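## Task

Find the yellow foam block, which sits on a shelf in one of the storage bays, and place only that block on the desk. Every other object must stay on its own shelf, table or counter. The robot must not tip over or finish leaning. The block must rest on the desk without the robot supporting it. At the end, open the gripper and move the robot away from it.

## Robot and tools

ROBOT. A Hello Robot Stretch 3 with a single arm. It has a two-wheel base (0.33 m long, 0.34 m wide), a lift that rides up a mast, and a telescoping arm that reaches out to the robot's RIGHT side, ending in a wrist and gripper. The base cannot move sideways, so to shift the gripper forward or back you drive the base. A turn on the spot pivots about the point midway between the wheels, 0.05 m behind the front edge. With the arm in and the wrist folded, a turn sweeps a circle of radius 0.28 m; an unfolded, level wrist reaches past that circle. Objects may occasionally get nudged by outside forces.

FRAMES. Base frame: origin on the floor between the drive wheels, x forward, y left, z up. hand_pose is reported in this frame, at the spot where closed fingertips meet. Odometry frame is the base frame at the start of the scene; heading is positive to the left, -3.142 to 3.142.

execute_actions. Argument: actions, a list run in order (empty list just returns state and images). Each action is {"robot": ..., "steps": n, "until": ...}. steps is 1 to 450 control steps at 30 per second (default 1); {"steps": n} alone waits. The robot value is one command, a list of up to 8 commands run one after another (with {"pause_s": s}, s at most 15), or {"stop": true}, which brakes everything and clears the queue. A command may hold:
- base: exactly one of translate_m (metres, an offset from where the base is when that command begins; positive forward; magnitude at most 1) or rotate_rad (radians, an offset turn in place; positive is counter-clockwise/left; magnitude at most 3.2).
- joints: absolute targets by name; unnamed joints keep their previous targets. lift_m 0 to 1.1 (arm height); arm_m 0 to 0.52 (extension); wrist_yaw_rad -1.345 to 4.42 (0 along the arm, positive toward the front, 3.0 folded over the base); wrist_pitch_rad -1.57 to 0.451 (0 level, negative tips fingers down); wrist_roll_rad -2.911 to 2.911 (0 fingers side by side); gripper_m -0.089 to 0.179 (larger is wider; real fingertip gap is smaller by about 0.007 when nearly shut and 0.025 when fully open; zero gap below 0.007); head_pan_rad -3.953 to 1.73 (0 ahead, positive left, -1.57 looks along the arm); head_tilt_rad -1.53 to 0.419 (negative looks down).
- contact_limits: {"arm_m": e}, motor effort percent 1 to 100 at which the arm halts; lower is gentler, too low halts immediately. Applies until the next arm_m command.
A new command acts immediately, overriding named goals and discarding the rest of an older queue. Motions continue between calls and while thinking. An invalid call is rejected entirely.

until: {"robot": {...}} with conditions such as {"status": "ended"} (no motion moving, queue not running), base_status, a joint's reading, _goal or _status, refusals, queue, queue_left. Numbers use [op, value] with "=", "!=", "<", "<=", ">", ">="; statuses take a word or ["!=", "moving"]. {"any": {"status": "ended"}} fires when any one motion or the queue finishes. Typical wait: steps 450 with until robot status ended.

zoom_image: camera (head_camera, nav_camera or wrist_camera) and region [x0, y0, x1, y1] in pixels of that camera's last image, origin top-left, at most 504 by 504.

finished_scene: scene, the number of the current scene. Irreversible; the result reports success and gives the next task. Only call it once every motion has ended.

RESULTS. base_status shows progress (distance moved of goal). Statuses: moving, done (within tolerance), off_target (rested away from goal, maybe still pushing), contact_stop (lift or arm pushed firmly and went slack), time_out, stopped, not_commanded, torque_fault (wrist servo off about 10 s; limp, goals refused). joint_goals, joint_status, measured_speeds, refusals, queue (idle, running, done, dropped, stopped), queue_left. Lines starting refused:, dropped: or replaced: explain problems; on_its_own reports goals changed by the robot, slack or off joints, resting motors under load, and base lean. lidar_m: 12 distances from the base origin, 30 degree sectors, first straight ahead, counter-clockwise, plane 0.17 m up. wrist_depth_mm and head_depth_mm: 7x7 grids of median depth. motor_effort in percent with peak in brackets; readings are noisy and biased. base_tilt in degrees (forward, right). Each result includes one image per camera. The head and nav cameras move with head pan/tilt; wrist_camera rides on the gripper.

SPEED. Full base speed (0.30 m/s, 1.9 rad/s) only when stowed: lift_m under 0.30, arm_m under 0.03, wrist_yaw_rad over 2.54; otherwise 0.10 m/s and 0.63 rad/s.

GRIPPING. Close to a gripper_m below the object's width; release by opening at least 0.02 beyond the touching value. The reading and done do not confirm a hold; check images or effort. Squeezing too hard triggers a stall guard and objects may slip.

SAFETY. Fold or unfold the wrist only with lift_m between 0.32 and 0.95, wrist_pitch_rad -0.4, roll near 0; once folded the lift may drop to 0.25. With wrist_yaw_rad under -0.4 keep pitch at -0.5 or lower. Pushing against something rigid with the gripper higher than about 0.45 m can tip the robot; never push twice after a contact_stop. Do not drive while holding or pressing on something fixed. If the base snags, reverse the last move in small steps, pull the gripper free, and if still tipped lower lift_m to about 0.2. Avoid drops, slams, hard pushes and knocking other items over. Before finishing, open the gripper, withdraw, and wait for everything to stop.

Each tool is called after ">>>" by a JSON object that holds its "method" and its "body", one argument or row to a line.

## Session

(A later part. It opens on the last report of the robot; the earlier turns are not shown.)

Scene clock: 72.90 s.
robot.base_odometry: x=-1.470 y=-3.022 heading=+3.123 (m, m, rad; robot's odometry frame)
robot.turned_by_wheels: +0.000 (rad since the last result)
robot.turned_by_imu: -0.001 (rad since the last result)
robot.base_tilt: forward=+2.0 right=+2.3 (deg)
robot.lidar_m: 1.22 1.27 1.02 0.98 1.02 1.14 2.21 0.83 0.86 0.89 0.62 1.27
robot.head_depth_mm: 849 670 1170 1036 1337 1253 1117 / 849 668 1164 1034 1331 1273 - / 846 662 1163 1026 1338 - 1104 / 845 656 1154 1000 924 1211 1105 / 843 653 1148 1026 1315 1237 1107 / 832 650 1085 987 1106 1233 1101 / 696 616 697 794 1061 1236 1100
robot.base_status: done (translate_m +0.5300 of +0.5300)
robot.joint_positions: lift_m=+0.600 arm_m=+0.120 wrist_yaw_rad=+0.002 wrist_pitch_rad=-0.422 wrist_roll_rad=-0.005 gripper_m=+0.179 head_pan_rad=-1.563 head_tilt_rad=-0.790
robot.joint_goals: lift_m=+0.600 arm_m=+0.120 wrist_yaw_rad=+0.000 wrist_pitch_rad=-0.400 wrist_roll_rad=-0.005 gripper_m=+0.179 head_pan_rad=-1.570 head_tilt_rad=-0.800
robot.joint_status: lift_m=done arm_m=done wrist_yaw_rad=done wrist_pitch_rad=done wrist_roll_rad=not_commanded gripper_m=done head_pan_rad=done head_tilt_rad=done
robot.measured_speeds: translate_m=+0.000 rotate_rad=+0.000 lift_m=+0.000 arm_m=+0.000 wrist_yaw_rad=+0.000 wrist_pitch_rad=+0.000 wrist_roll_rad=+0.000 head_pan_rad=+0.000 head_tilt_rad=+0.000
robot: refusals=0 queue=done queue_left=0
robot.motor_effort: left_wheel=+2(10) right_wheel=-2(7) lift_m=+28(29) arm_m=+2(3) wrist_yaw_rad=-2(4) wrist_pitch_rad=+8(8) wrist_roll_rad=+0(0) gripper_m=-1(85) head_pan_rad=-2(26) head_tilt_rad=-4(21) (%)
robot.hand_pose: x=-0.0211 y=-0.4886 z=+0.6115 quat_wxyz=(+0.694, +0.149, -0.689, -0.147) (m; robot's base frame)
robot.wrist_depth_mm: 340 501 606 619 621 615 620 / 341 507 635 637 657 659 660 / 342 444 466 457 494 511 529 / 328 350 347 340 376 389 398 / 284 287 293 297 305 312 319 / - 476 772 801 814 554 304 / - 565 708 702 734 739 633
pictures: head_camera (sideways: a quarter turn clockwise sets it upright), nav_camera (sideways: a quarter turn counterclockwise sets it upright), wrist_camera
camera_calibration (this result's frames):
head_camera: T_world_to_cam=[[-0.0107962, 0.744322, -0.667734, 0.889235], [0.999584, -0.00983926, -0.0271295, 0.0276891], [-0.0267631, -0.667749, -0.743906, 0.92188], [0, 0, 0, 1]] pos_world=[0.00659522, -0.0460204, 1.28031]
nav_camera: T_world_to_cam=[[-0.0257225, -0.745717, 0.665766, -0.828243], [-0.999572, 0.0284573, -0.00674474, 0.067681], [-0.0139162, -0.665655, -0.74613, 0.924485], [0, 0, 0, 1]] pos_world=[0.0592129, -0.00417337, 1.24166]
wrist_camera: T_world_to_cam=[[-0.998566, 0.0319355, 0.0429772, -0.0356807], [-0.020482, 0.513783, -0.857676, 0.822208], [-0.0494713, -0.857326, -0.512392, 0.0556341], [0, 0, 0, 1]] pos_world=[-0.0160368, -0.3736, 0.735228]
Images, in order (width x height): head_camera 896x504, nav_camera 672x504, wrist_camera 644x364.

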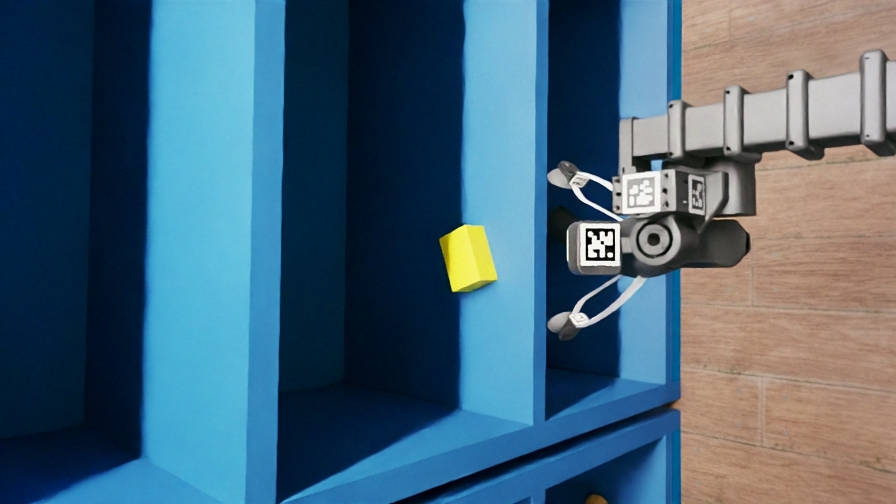

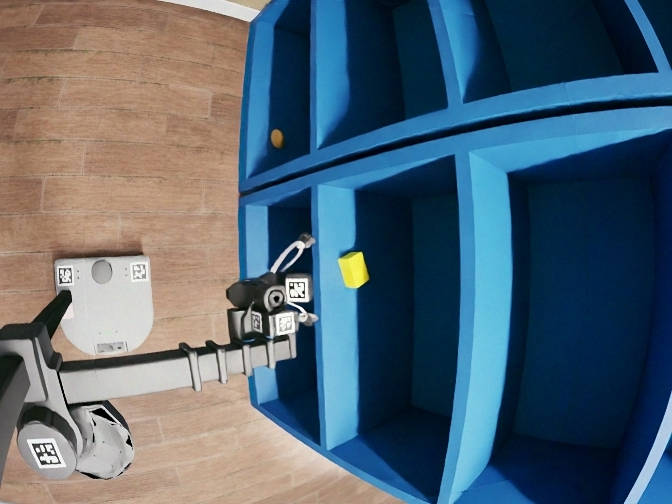

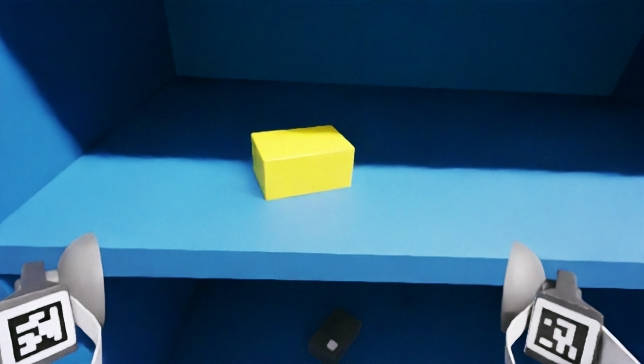

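>>> {"method": "execute_actions", "body": {
  "actions": [
    {"robot":{"joints":{"arm_m":0.33,"lift_m":0.567}},"steps":450,"until":{"robot":{"status":"ended"}}}
  ]
}}

Scene clock: 75.63 s.
robot.base_odometry: x=-1.470 y=-3.022 heading=+3.123 (m, m, rad; robot's odometry frame)
robot.turned_by_wheels: +0.000 (rad since the last result)
robot.turned_by_imu: +0.000 (rad since the last result)
robot.base_tilt: forward=+2.0 right=+2.2 (deg)
robot.lidar_m: 1.23 1.27 1.02 0.98 1.02 1.13 2.21 0.83 0.86 0.89 0.62 1.27
robot.head_depth_mm: 849 670 1174 1037 1323 1250 1116 / 849 665 1162 1030 1330 1254 - / 847 660 1163 1061 1334 1246 1108 / 845 657 1150 1083 1324 1248 1105 / 844 650 1144 1022 1313 1232 1107 / 832 648 1082 989 1109 1243 1103 / 694 617 698 790 1058 1229 1103
robot.base_status: done (translate_m +0.5300 of +0.5300)
robot.joint_positions: lift_m=+0.567 arm_m=+0.330 wrist_yaw_rad=+0.002 wrist_pitch_rad=-0.422 wrist_roll_rad=-0.005 gripper_m=+0.179 head_pan_rad=-1.563 head_tilt_rad=-0.790
robot.joint_goals: lift_m=+0.567 arm_m=+0.330 wrist_yaw_rad=+0.000 wrist_pitch_rad=-0.400 wrist_roll_rad=-0.005 gripper_m=+0.179 head_pan_rad=-1.570 head_tilt_rad=-0.800
robot.joint_status: lift_m=done arm_m=done wrist_yaw_rad=done wrist_pitch_rad=done wrist_roll_rad=not_commanded gripper_m=done head_pan_rad=done head_tilt_rad=done
robot.measured_speeds: translate_m=+0.000 rotate_rad=+0.000 lift_m=+0.000 arm_m=+0.000 wrist_yaw_rad=+0.000 wrist_pitch_rad=+0.000 wrist_roll_rad=+0.000 head_pan_rad=+0.000 head_tilt_rad=+0.000
robot: refusals=0 queue=done queue_left=0
robot.motor_effort: left_wheel=+2(2) right_wheel=-2(2) lift_m=+18(30) arm_m=+2(3) wrist_yaw_rad=-2(3) wrist_pitch_rad=+8(8) wrist_roll_rad=+0(0) gripper_m=+0(0) head_pan_rad=-2(2) head_tilt_rad=-3(4) (%)
robot.hand_pose: x=-0.0212 y=-0.6987 z=+0.5792 quat_wxyz=(+0.694, +0.149, -0.689, -0.147) (m; robot's base frame)
robot.wrist_depth_mm: 337 408 417 416 414 421 419 / 340 445 447 445 451 454 453 / 334 376 384 401 416 428 441 / 287 291 297 306 314 323 331 / 238 239 242 181 252 260 264 / - 201 149 151 207 218 222 / - 175 128 134 173 184 194
pictures: head_camera (sideways: a quarter turn clockwise sets it upright), nav_camera (sideways: a quarter turn counterclockwise sets it upright), wrist_camera
camera_calibration (this result's frames):
head_camera: T_world_to_cam=[[-0.0107554, 0.74437, -0.66768, 0.889165], [0.999583, -0.00989259, -0.0271308, 0.0276907], [-0.0268005, -0.667694, -0.743954, 0.921942], [0, 0, 0, 1]] pos_world=[0.00659266, -0.0460189, 1.28031]
nav_camera: T_world_to_cam=[[-0.0257634, -0.745764, 0.665712, -0.828173], [-0.999571, 0.0285131, -0.00674212, 0.0676775], [-0.0139535, -0.6656, -0.746178, 0.924548], [0, 0, 0, 1]] pos_world=[0.0592126, -0.00417196, 1.24166]
wrist_camera: T_world_to_cam=[[-0.998558, 0.0321957, 0.0429672, -0.0274498], [-0.0203543, 0.513533, -0.857828, 0.90229], [-0.0496835, -0.857465, -0.512137, -0.141275], [0, 0, 0, 1]] pos_world=[-0.0160638, -0.583611, 0.702837]
Images, in order (width x height): head_camera 896x504, nav_camera 672x504, wrist_camera 644x364.

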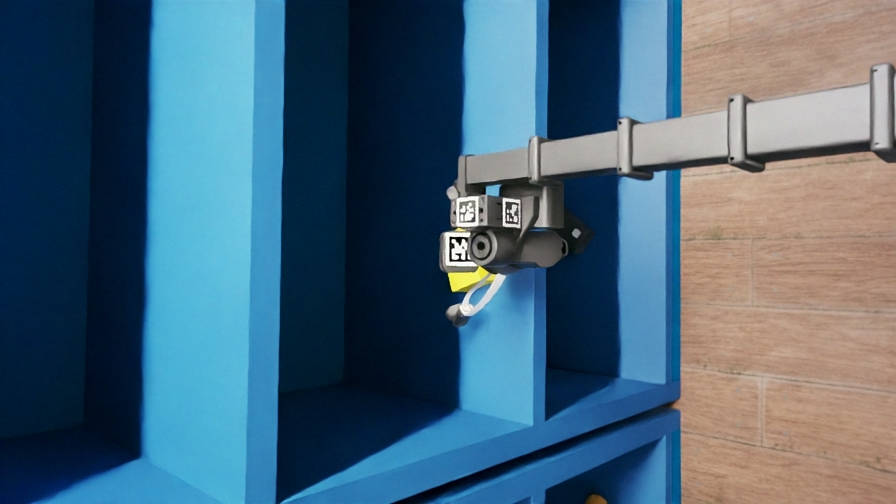

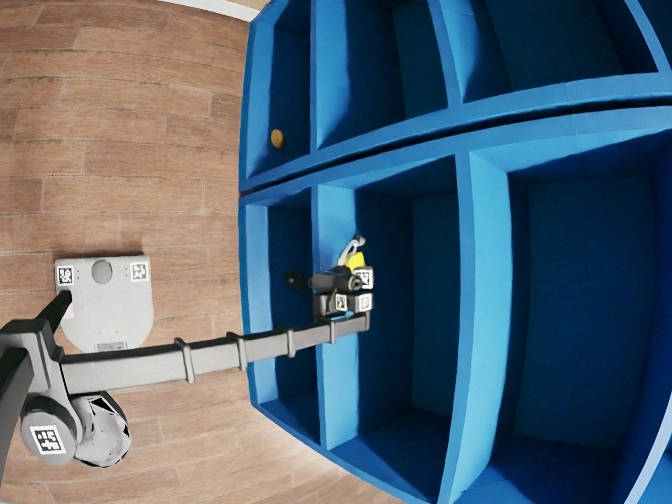

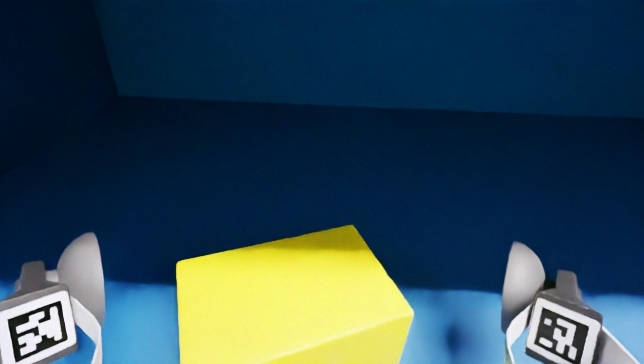

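>>> {"method": "execute_actions", "body": {
  "actions": [
    {"robot":[{"joints":{"arm_m":0.335,"lift_m":0.55}},{"joints":{"gripper_m":0.05}},{"joints":{"lift_m":0.6}},{"joints":{"arm_m":0.0,"head_pan_rad":-3.1,"head_tilt_rad":-0.5}}],"steps":450,"until":{"robot":{"status":"ended"}}}
  ]
}}

Scene clock: 82.80 s.
robot.base_odometry: x=-1.470 y=-3.022 heading=+3.123 (m, m, rad; robot's odometry frame)
robot.turned_by_wheels: +0.000 (rad since the last result)
robot.turned_by_imu: -0.001 (rad since the last result)
robot.base_tilt: forward=+2.0 right=+2.3 (deg)
robot.lidar_m: 1.22 1.27 1.02 0.98 1.02 1.13 2.22 0.83 0.86 0.89 0.62 1.27
robot.head_depth_mm: 2089 2268 2174 2515 1587 1448 1240 / 2120 2312 2280 2417 1874 1491 1244 / 2110 2322 2057 2418 1872 1488 1237 / 2112 2302 2070 2428 1872 1493 1233 / 2103 2334 2249 2503 1852 1502 1227 / 2114 2350 2214 2379 1861 1475 1230 / 2124 2327 2563 2499 1868 1476 1230
robot.base_status: done (translate_m +0.5300 of +0.5300)
robot.joint_positions: lift_m=+0.600 arm_m=+0.002 wrist_yaw_rad=+0.001 wrist_pitch_rad=-0.421 wrist_roll_rad=-0.005 gripper_m=+0.063 head_pan_rad=-3.093 head_tilt_rad=-0.508
robot.joint_goals: lift_m=+0.600 arm_m=+0.000 wrist_yaw_rad=+0.000 wrist_pitch_rad=-0.400 wrist_roll_rad=-0.005 gripper_m=+0.062 head_pan_rad=-3.100 head_tilt_rad=-0.500
robot.joint_status: lift_m=done arm_m=done wrist_yaw_rad=done wrist_pitch_rad=done wrist_roll_rad=not_commanded gripper_m=done head_pan_rad=done head_tilt_rad=done
robot.measured_speeds: translate_m=+0.000 rotate_rad=+0.000 lift_m=+0.000 arm_m=+0.000 wrist_yaw_rad=+0.000 wrist_pitch_rad=+0.000 wrist_roll_rad=+0.000 head_pan_rad=+0.000 head_tilt_rad=+0.000
robot: refusals=0 queue=done queue_left=0
robot.on_its_own: gripper_m is held at +0.062, not at your +0.050, by its stall guard, which is not easing now
robot.motor_effort: left_wheel=+2(2) right_wheel=-2(2) lift_m=+28(28) arm_m=-3(3) wrist_yaw_rad=-2(3) wrist_pitch_rad=+8(8) wrist_roll_rad=+0(0) gripper_m=-21(97) head_pan_rad=-2(30) head_tilt_rad=+3(21) (%)
robot.hand_pose: x=-0.0212 y=-0.3711 z=+0.6116 quat_wxyz=(+0.694, +0.149, -0.689, -0.147) (m; robot's base frame)
robot.wrist_depth_mm: 341 508 722 724 730 734 712 / 342 506 660 686 740 765 684 / 353 446 469 483 496 512 531 / 386 385 387 391 398 401 404 / 426 489 150 154 994 970 702 / 490 469 127 129 131 858 705 / 686 620 110 118 138 772 697
pictures: head_camera (sideways: a quarter turn clockwise sets it upright), nav_camera (sideways: a quarter turn counterclockwise sets it upright), wrist_camera
camera_calibration (this result's frames):
head_camera: T_world_to_cam=[[0.528015, 0.0307446, -0.848679, 1.1218], [0.0242162, -0.999483, -0.0211413, 0.0258517], [-0.84889, -0.00938891, -0.528486, 0.646678], [0, 0, 0, 1]] pos_world=[-0.0439937, -0.00257927, 1.29435]
nav_camera: T_world_to_cam=[[-0.531407, 0.00566193, 0.847098, -1.06151], [-0.0157755, 0.999738, -0.0165786, 0.0744867], [-0.84697, -0.0221734, -0.531178, 0.649959], [0, 0, 0, 1]] pos_world=[-0.0124238, -0.0540451, 1.24568]
wrist_camera: T_world_to_cam=[[-0.998554, 0.0323167, 0.0429658, -0.0393698], [-0.0202929, 0.513501, -0.857849, 0.761902], [-0.0497858, -0.85748, -0.512103, 0.156167], [0, 0, 0, 1]] pos_world=[-0.0160768, -0.256055, 0.735261]
Images, in order (width x height): head_camera 896x504, nav_camera 672x504, wrist_camera 644x364.

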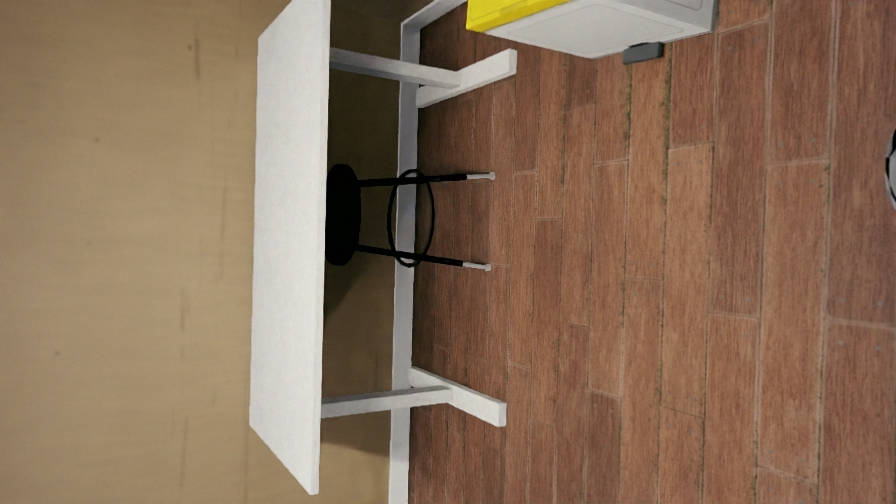

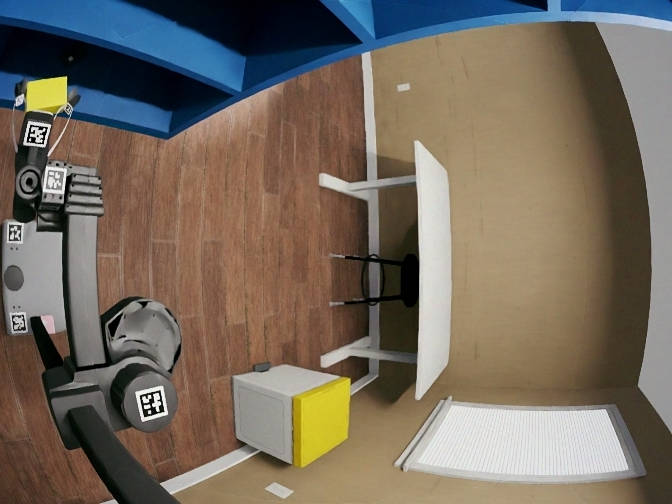

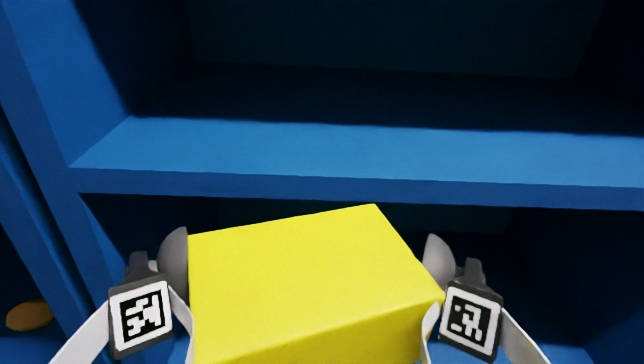

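>>> {"method": "execute_actions", "body": {
  "actions": [
    {"robot":{"base":{"translate_m":-1.0},"joints":{"lift_m":0.84,"head_pan_rad":-1.57,"head_tilt_rad":-0.6}},"steps":60},
    {"robot":[{"base":{"translate_m":-0.95}},{"base":{"rotate_rad":-1.58}},{"joints":{"arm_m":0.45}}],"steps":450,"until":{"robot":{"status":"ended"}}},
    {"steps":300,"until":{"robot":{"status":"ended"}}}
  ]
}}

Scene clock: 103.20 s.
robot.base_odometry: x=-0.353 y=-3.043 heading=+1.543 (m, m, rad; robot's odometry frame)
robot.turned_by_wheels: -1.580 (rad since the last result)
robot.turned_by_imu: -1.576 (rad since the last result)
robot.base_tilt: forward=+2.0 right=+2.3 (deg)
robot.lidar_m: 2.00 0.74 1.45 2.34 1.40 1.03 0.54 0.57 0.84 0.82 1.14 2.02
robot.head_depth_mm: 1187 1318 1407 991 852 - - / 1181 1312 1402 - 1619 1374 1189 / 1175 1317 1424 942 1567 1367 1180 / 1173 1302 1398 938 1613 1371 1179 / 1169 1306 1375 978 1498 1362 1186 / 1164 1296 1367 974 1604 1391 1181 / 1163 1287 1354 970 1594 1392 1174
robot.base_status: done (rotate_rad -1.5799 of -1.5800)
robot.joint_positions: lift_m=+0.840 arm_m=+0.450 wrist_yaw_rad=+0.001 wrist_pitch_rad=-0.421 wrist_roll_rad=-0.005 gripper_m=+0.063 head_pan_rad=-1.577 head_tilt_rad=-0.593
robot.joint_goals: lift_m=+0.840 arm_m=+0.450 wrist_yaw_rad=+0.000 wrist_pitch_rad=-0.400 wrist_roll_rad=-0.005 gripper_m=+0.062 head_pan_rad=-1.570 head_tilt_rad=-0.600
robot.joint_status: lift_m=done arm_m=done wrist_yaw_rad=done wrist_pitch_rad=done wrist_roll_rad=not_commanded gripper_m=done head_pan_rad=done head_tilt_rad=done
robot.measured_speeds: translate_m=+0.000 rotate_rad=+0.000 lift_m=+0.000 arm_m=+0.000 wrist_yaw_rad=+0.000 wrist_pitch_rad=+0.000 wrist_roll_rad=+0.000 head_pan_rad=+0.000 head_tilt_rad=+0.000
robot: refusals=0 queue=done queue_left=0
robot.on_its_own: gripper_m is held at +0.062, not at your +0.050, by its stall guard, which is not easing now
robot.motor_effort: left_wheel=+2(8) right_wheel=-2(9) lift_m=+28(31) arm_m=+2(2) wrist_yaw_rad=-2(2) wrist_pitch_rad=+8(7) wrist_roll_rad=+0(0) gripper_m=-20(19) head_pan_rad=+3(31) head_tilt_rad=-3(12) (%)
robot.hand_pose: x=-0.0212 y=-0.8187 z=+0.8516 quat_wxyz=(+0.694, +0.149, -0.689, -0.147) (m; robot's base frame)
robot.wrist_depth_mm: 659 666 673 672 680 693 705 / 697 721 728 734 745 749 766 / 549 571 589 605 626 649 675 / 434 449 453 467 481 495 501 / 356 362 150 153 386 393 403 / 303 315 126 129 132 331 336 / 271 254 110 118 137 287 284
pictures: head_camera (sideways: a quarter turn clockwise sets it upright), nav_camera (sideways: a quarter turn counterclockwise sets it upright), wrist_camera
camera_calibration (this result's frames):
head_camera: T_world_to_cam=[[-0.00128683, 0.599112, -0.800664, 1.06243], [0.999318, -0.0287873, -0.0231467, 0.0225119], [-0.0369164, -0.800148, -0.598666, 0.733028], [0, 0, 0, 1]] pos_world=[0.00593134, -0.0493332, 1.29001]
nav_camera: T_world_to_cam=[[-0.0352501, -0.60036, 0.798952, -1.00177], [-0.999089, 0.040404, -0.0137192, 0.0767606], [-0.0240444, -0.798708, -0.601238, 0.736087], [0, 0, 0, 1]] pos_world=[0.0590771, -0.0166046, 1.24398]
wrist_camera: T_world_to_cam=[[-0.998553, 0.032346, 0.0429617, -0.0351967], [-0.0202742, 0.513502, -0.857849, 1.19761], [-0.0498088, -0.857479, -0.512103, -0.104698], [0, 0, 0, 1]] pos_world=[-0.0160801, -0.70361, 0.975261]
Images, in order (width x height): head_camera 896x504, nav_camera 672x504, wrist_camera 644x364.

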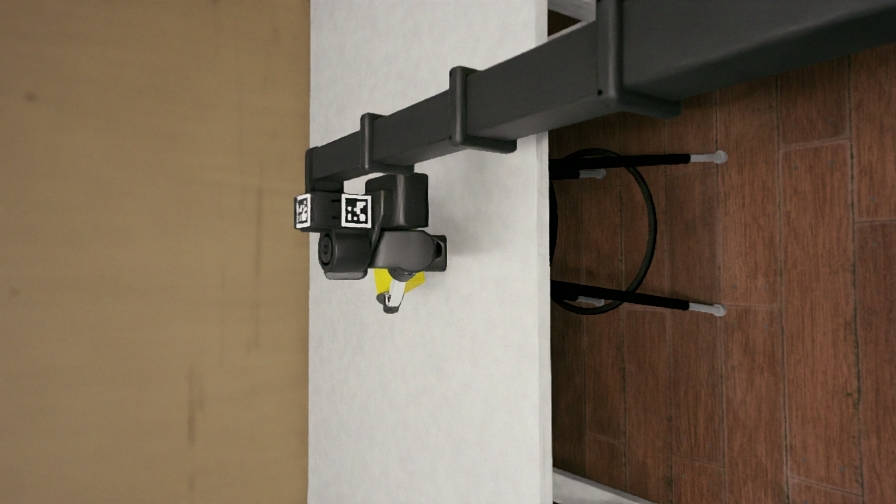

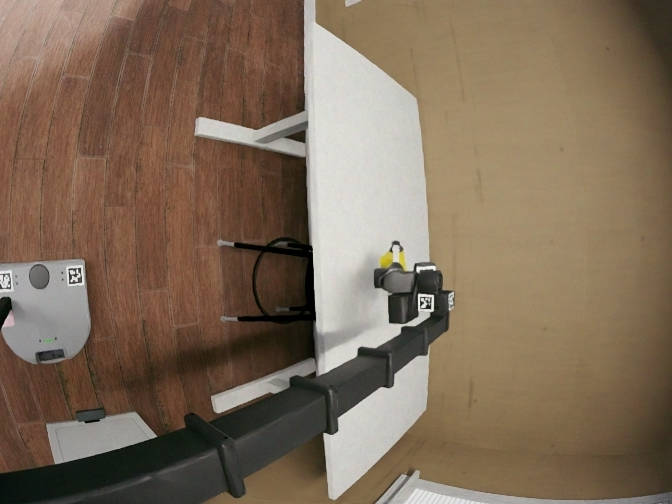

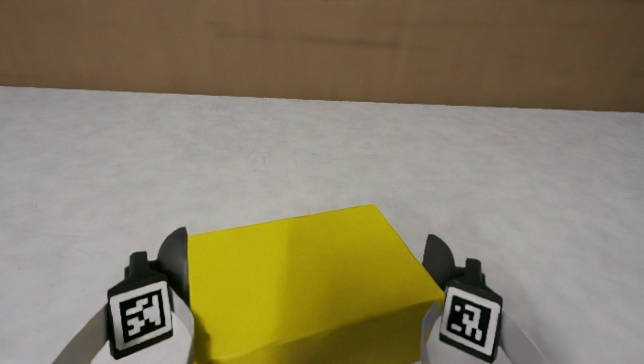

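>>> {"method": "execute_actions", "body": {
  "actions": [
    {"robot":[{"joints":{"lift_m":0.742}},{"joints":{"gripper_m":0.179}},{"joints":{"arm_m":0.1,"lift_m":0.8}}],"steps":450,"until":{"robot":{"status":"ended"}}}
  ]
}}

>>> {"method": "finished_scene", "body": {
  "scene": 1
}}

Scene clock: 110.23 s.
robot.base_odometry: x=-0.353 y=-3.043 heading=+1.543 (m, m, rad; robot's odometry frame)
robot.turned_by_wheels: +0.000 (rad since the last result)
robot.turned_by_imu: -0.001 (rad since the last result)
robot.base_tilt: forward=+2.0 right=+2.2 (deg)
robot.lidar_m: 1.99 0.74 1.45 2.34 1.41 1.03 0.54 0.57 0.84 0.82 1.14 2.02
robot.head_depth_mm: 1191 1315 1409 999 1508 1482 - / 1181 1316 1401 993 1667 - 1135 / 1172 1312 1400 991 1155 - 1141 / 1172 1306 1391 917 947 - 1141 / 1171 1301 1381 978 1284 1366 1183 / 1161 1299 1373 973 1599 1393 1177 / 1156 1280 1367 968 1607 1392 1179
robot.base_status: done (rotate_rad -1.5799 of -1.5800)
robot.joint_positions: lift_m=+0.800 arm_m=+0.100 wrist_yaw_rad=+0.001 wrist_pitch_rad=-0.421 wrist_roll_rad=-0.005 gripper_m=+0.179 head_pan_rad=-1.577 head_tilt_rad=-0.593
robot.joint_goals: lift_m=+0.800 arm_m=+0.100 wrist_yaw_rad=+0.000 wrist_pitch_rad=-0.400 wrist_roll_rad=-0.005 gripper_m=+0.179 head_pan_rad=-1.570 head_tilt_rad=-0.600
robot.joint_status: lift_m=done arm_m=done wrist_yaw_rad=done wrist_pitch_rad=done wrist_roll_rad=not_commanded gripper_m=done head_pan_rad=done head_tilt_rad=done
robot.measured_speeds: translate_m=+0.000 rotate_rad=+0.000 lift_m=+0.000 arm_m=+0.000 wrist_yaw_rad=+0.000 wrist_pitch_rad=+0.000 wrist_roll_rad=+0.000 head_pan_rad=+0.000 head_tilt_rad=+0.000
robot: refusals=0 queue=done queue_left=0
robot.motor_effort: left_wheel=+2(2) right_wheel=-3(2) lift_m=+29(30) arm_m=-3(3) wrist_yaw_rad=-2(2) wrist_pitch_rad=+7(8) wrist_roll_rad=+0(0) gripper_m=+0(83) head_pan_rad=+3(2) head_tilt_rad=-3(3) (%)
robot.hand_pose: x=-0.0212 y=-0.4692 z=+0.8117 quat_wxyz=(+0.694, +0.149, -0.689, -0.147) (m; robot's base frame)
robot.wrist_depth_mm: 972 979 993 - - - - / 642 676 711 734 776 821 859 / 465 482 501 461 533 551 572 / 368 377 385 394 403 415 426 / 911 - - 619 - - - / - - - - - - - / - - - 988 - - -
pictures: head_camera (sideways: a quarter turn clockwise sets it upright), nav_camera (sideways: a quarter turn counterclockwise sets it upright), wrist_camera
camera_calibration (this result's frames):
head_camera: T_world_to_cam=[[-0.0013427, 0.59912, -0.800658, 1.06242], [0.99932, -0.0286937, -0.0231469, 0.0225122], [-0.0368417, -0.800145, -0.598675, 0.733039], [0, 0, 0, 1]] pos_world=[0.00593595, -0.0493331, 1.29001]
nav_camera: T_world_to_cam=[[-0.0351941, -0.600373, 0.798946, -1.00176], [-0.999093, 0.0403109, -0.0137188, 0.0767602], [-0.0239698, -0.798704, -0.601247, 0.736098], [0, 0, 0, 1]] pos_world=[0.0590787, -0.016599, 1.24398]
wrist_camera: T_world_to_cam=[[-0.998553, 0.0323599, 0.0429529, -0.0447716], [-0.0202724, 0.513282, -0.857981, 0.983896], [-0.0498111, -0.85761, -0.511883, 0.174269], [0, 0, 0, 1]] pos_world=[-0.0160804, -0.354112, 0.935292]
Images, in order (width x height): head_camera 896x504, nav_camera 672x504, wrist_camera 644x364.

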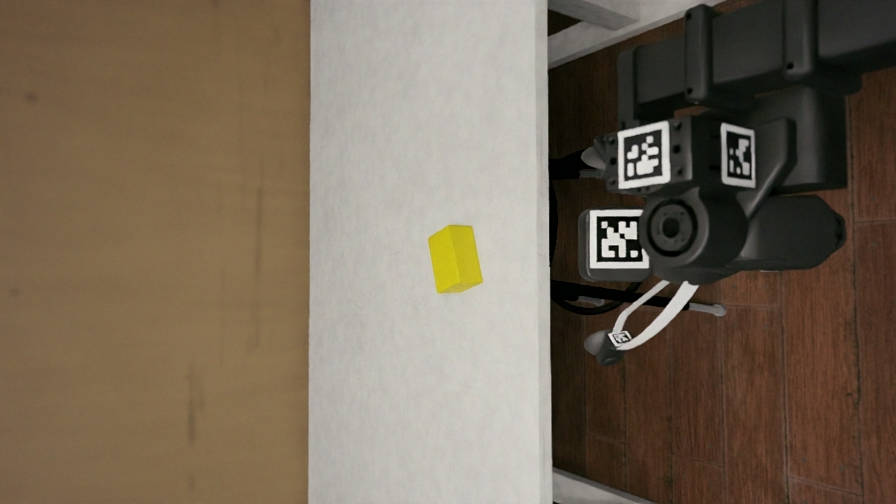

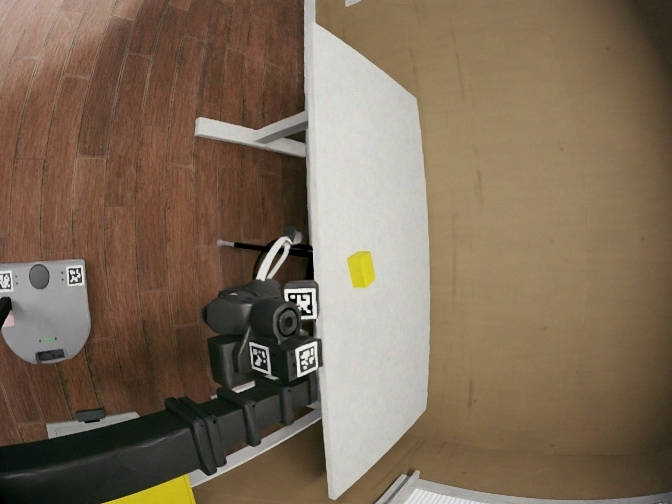

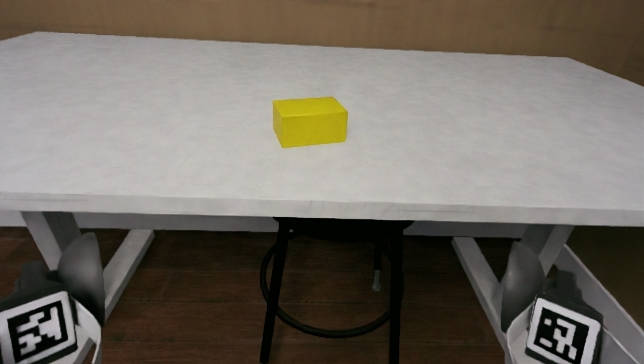

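The scene is finished: the task was done.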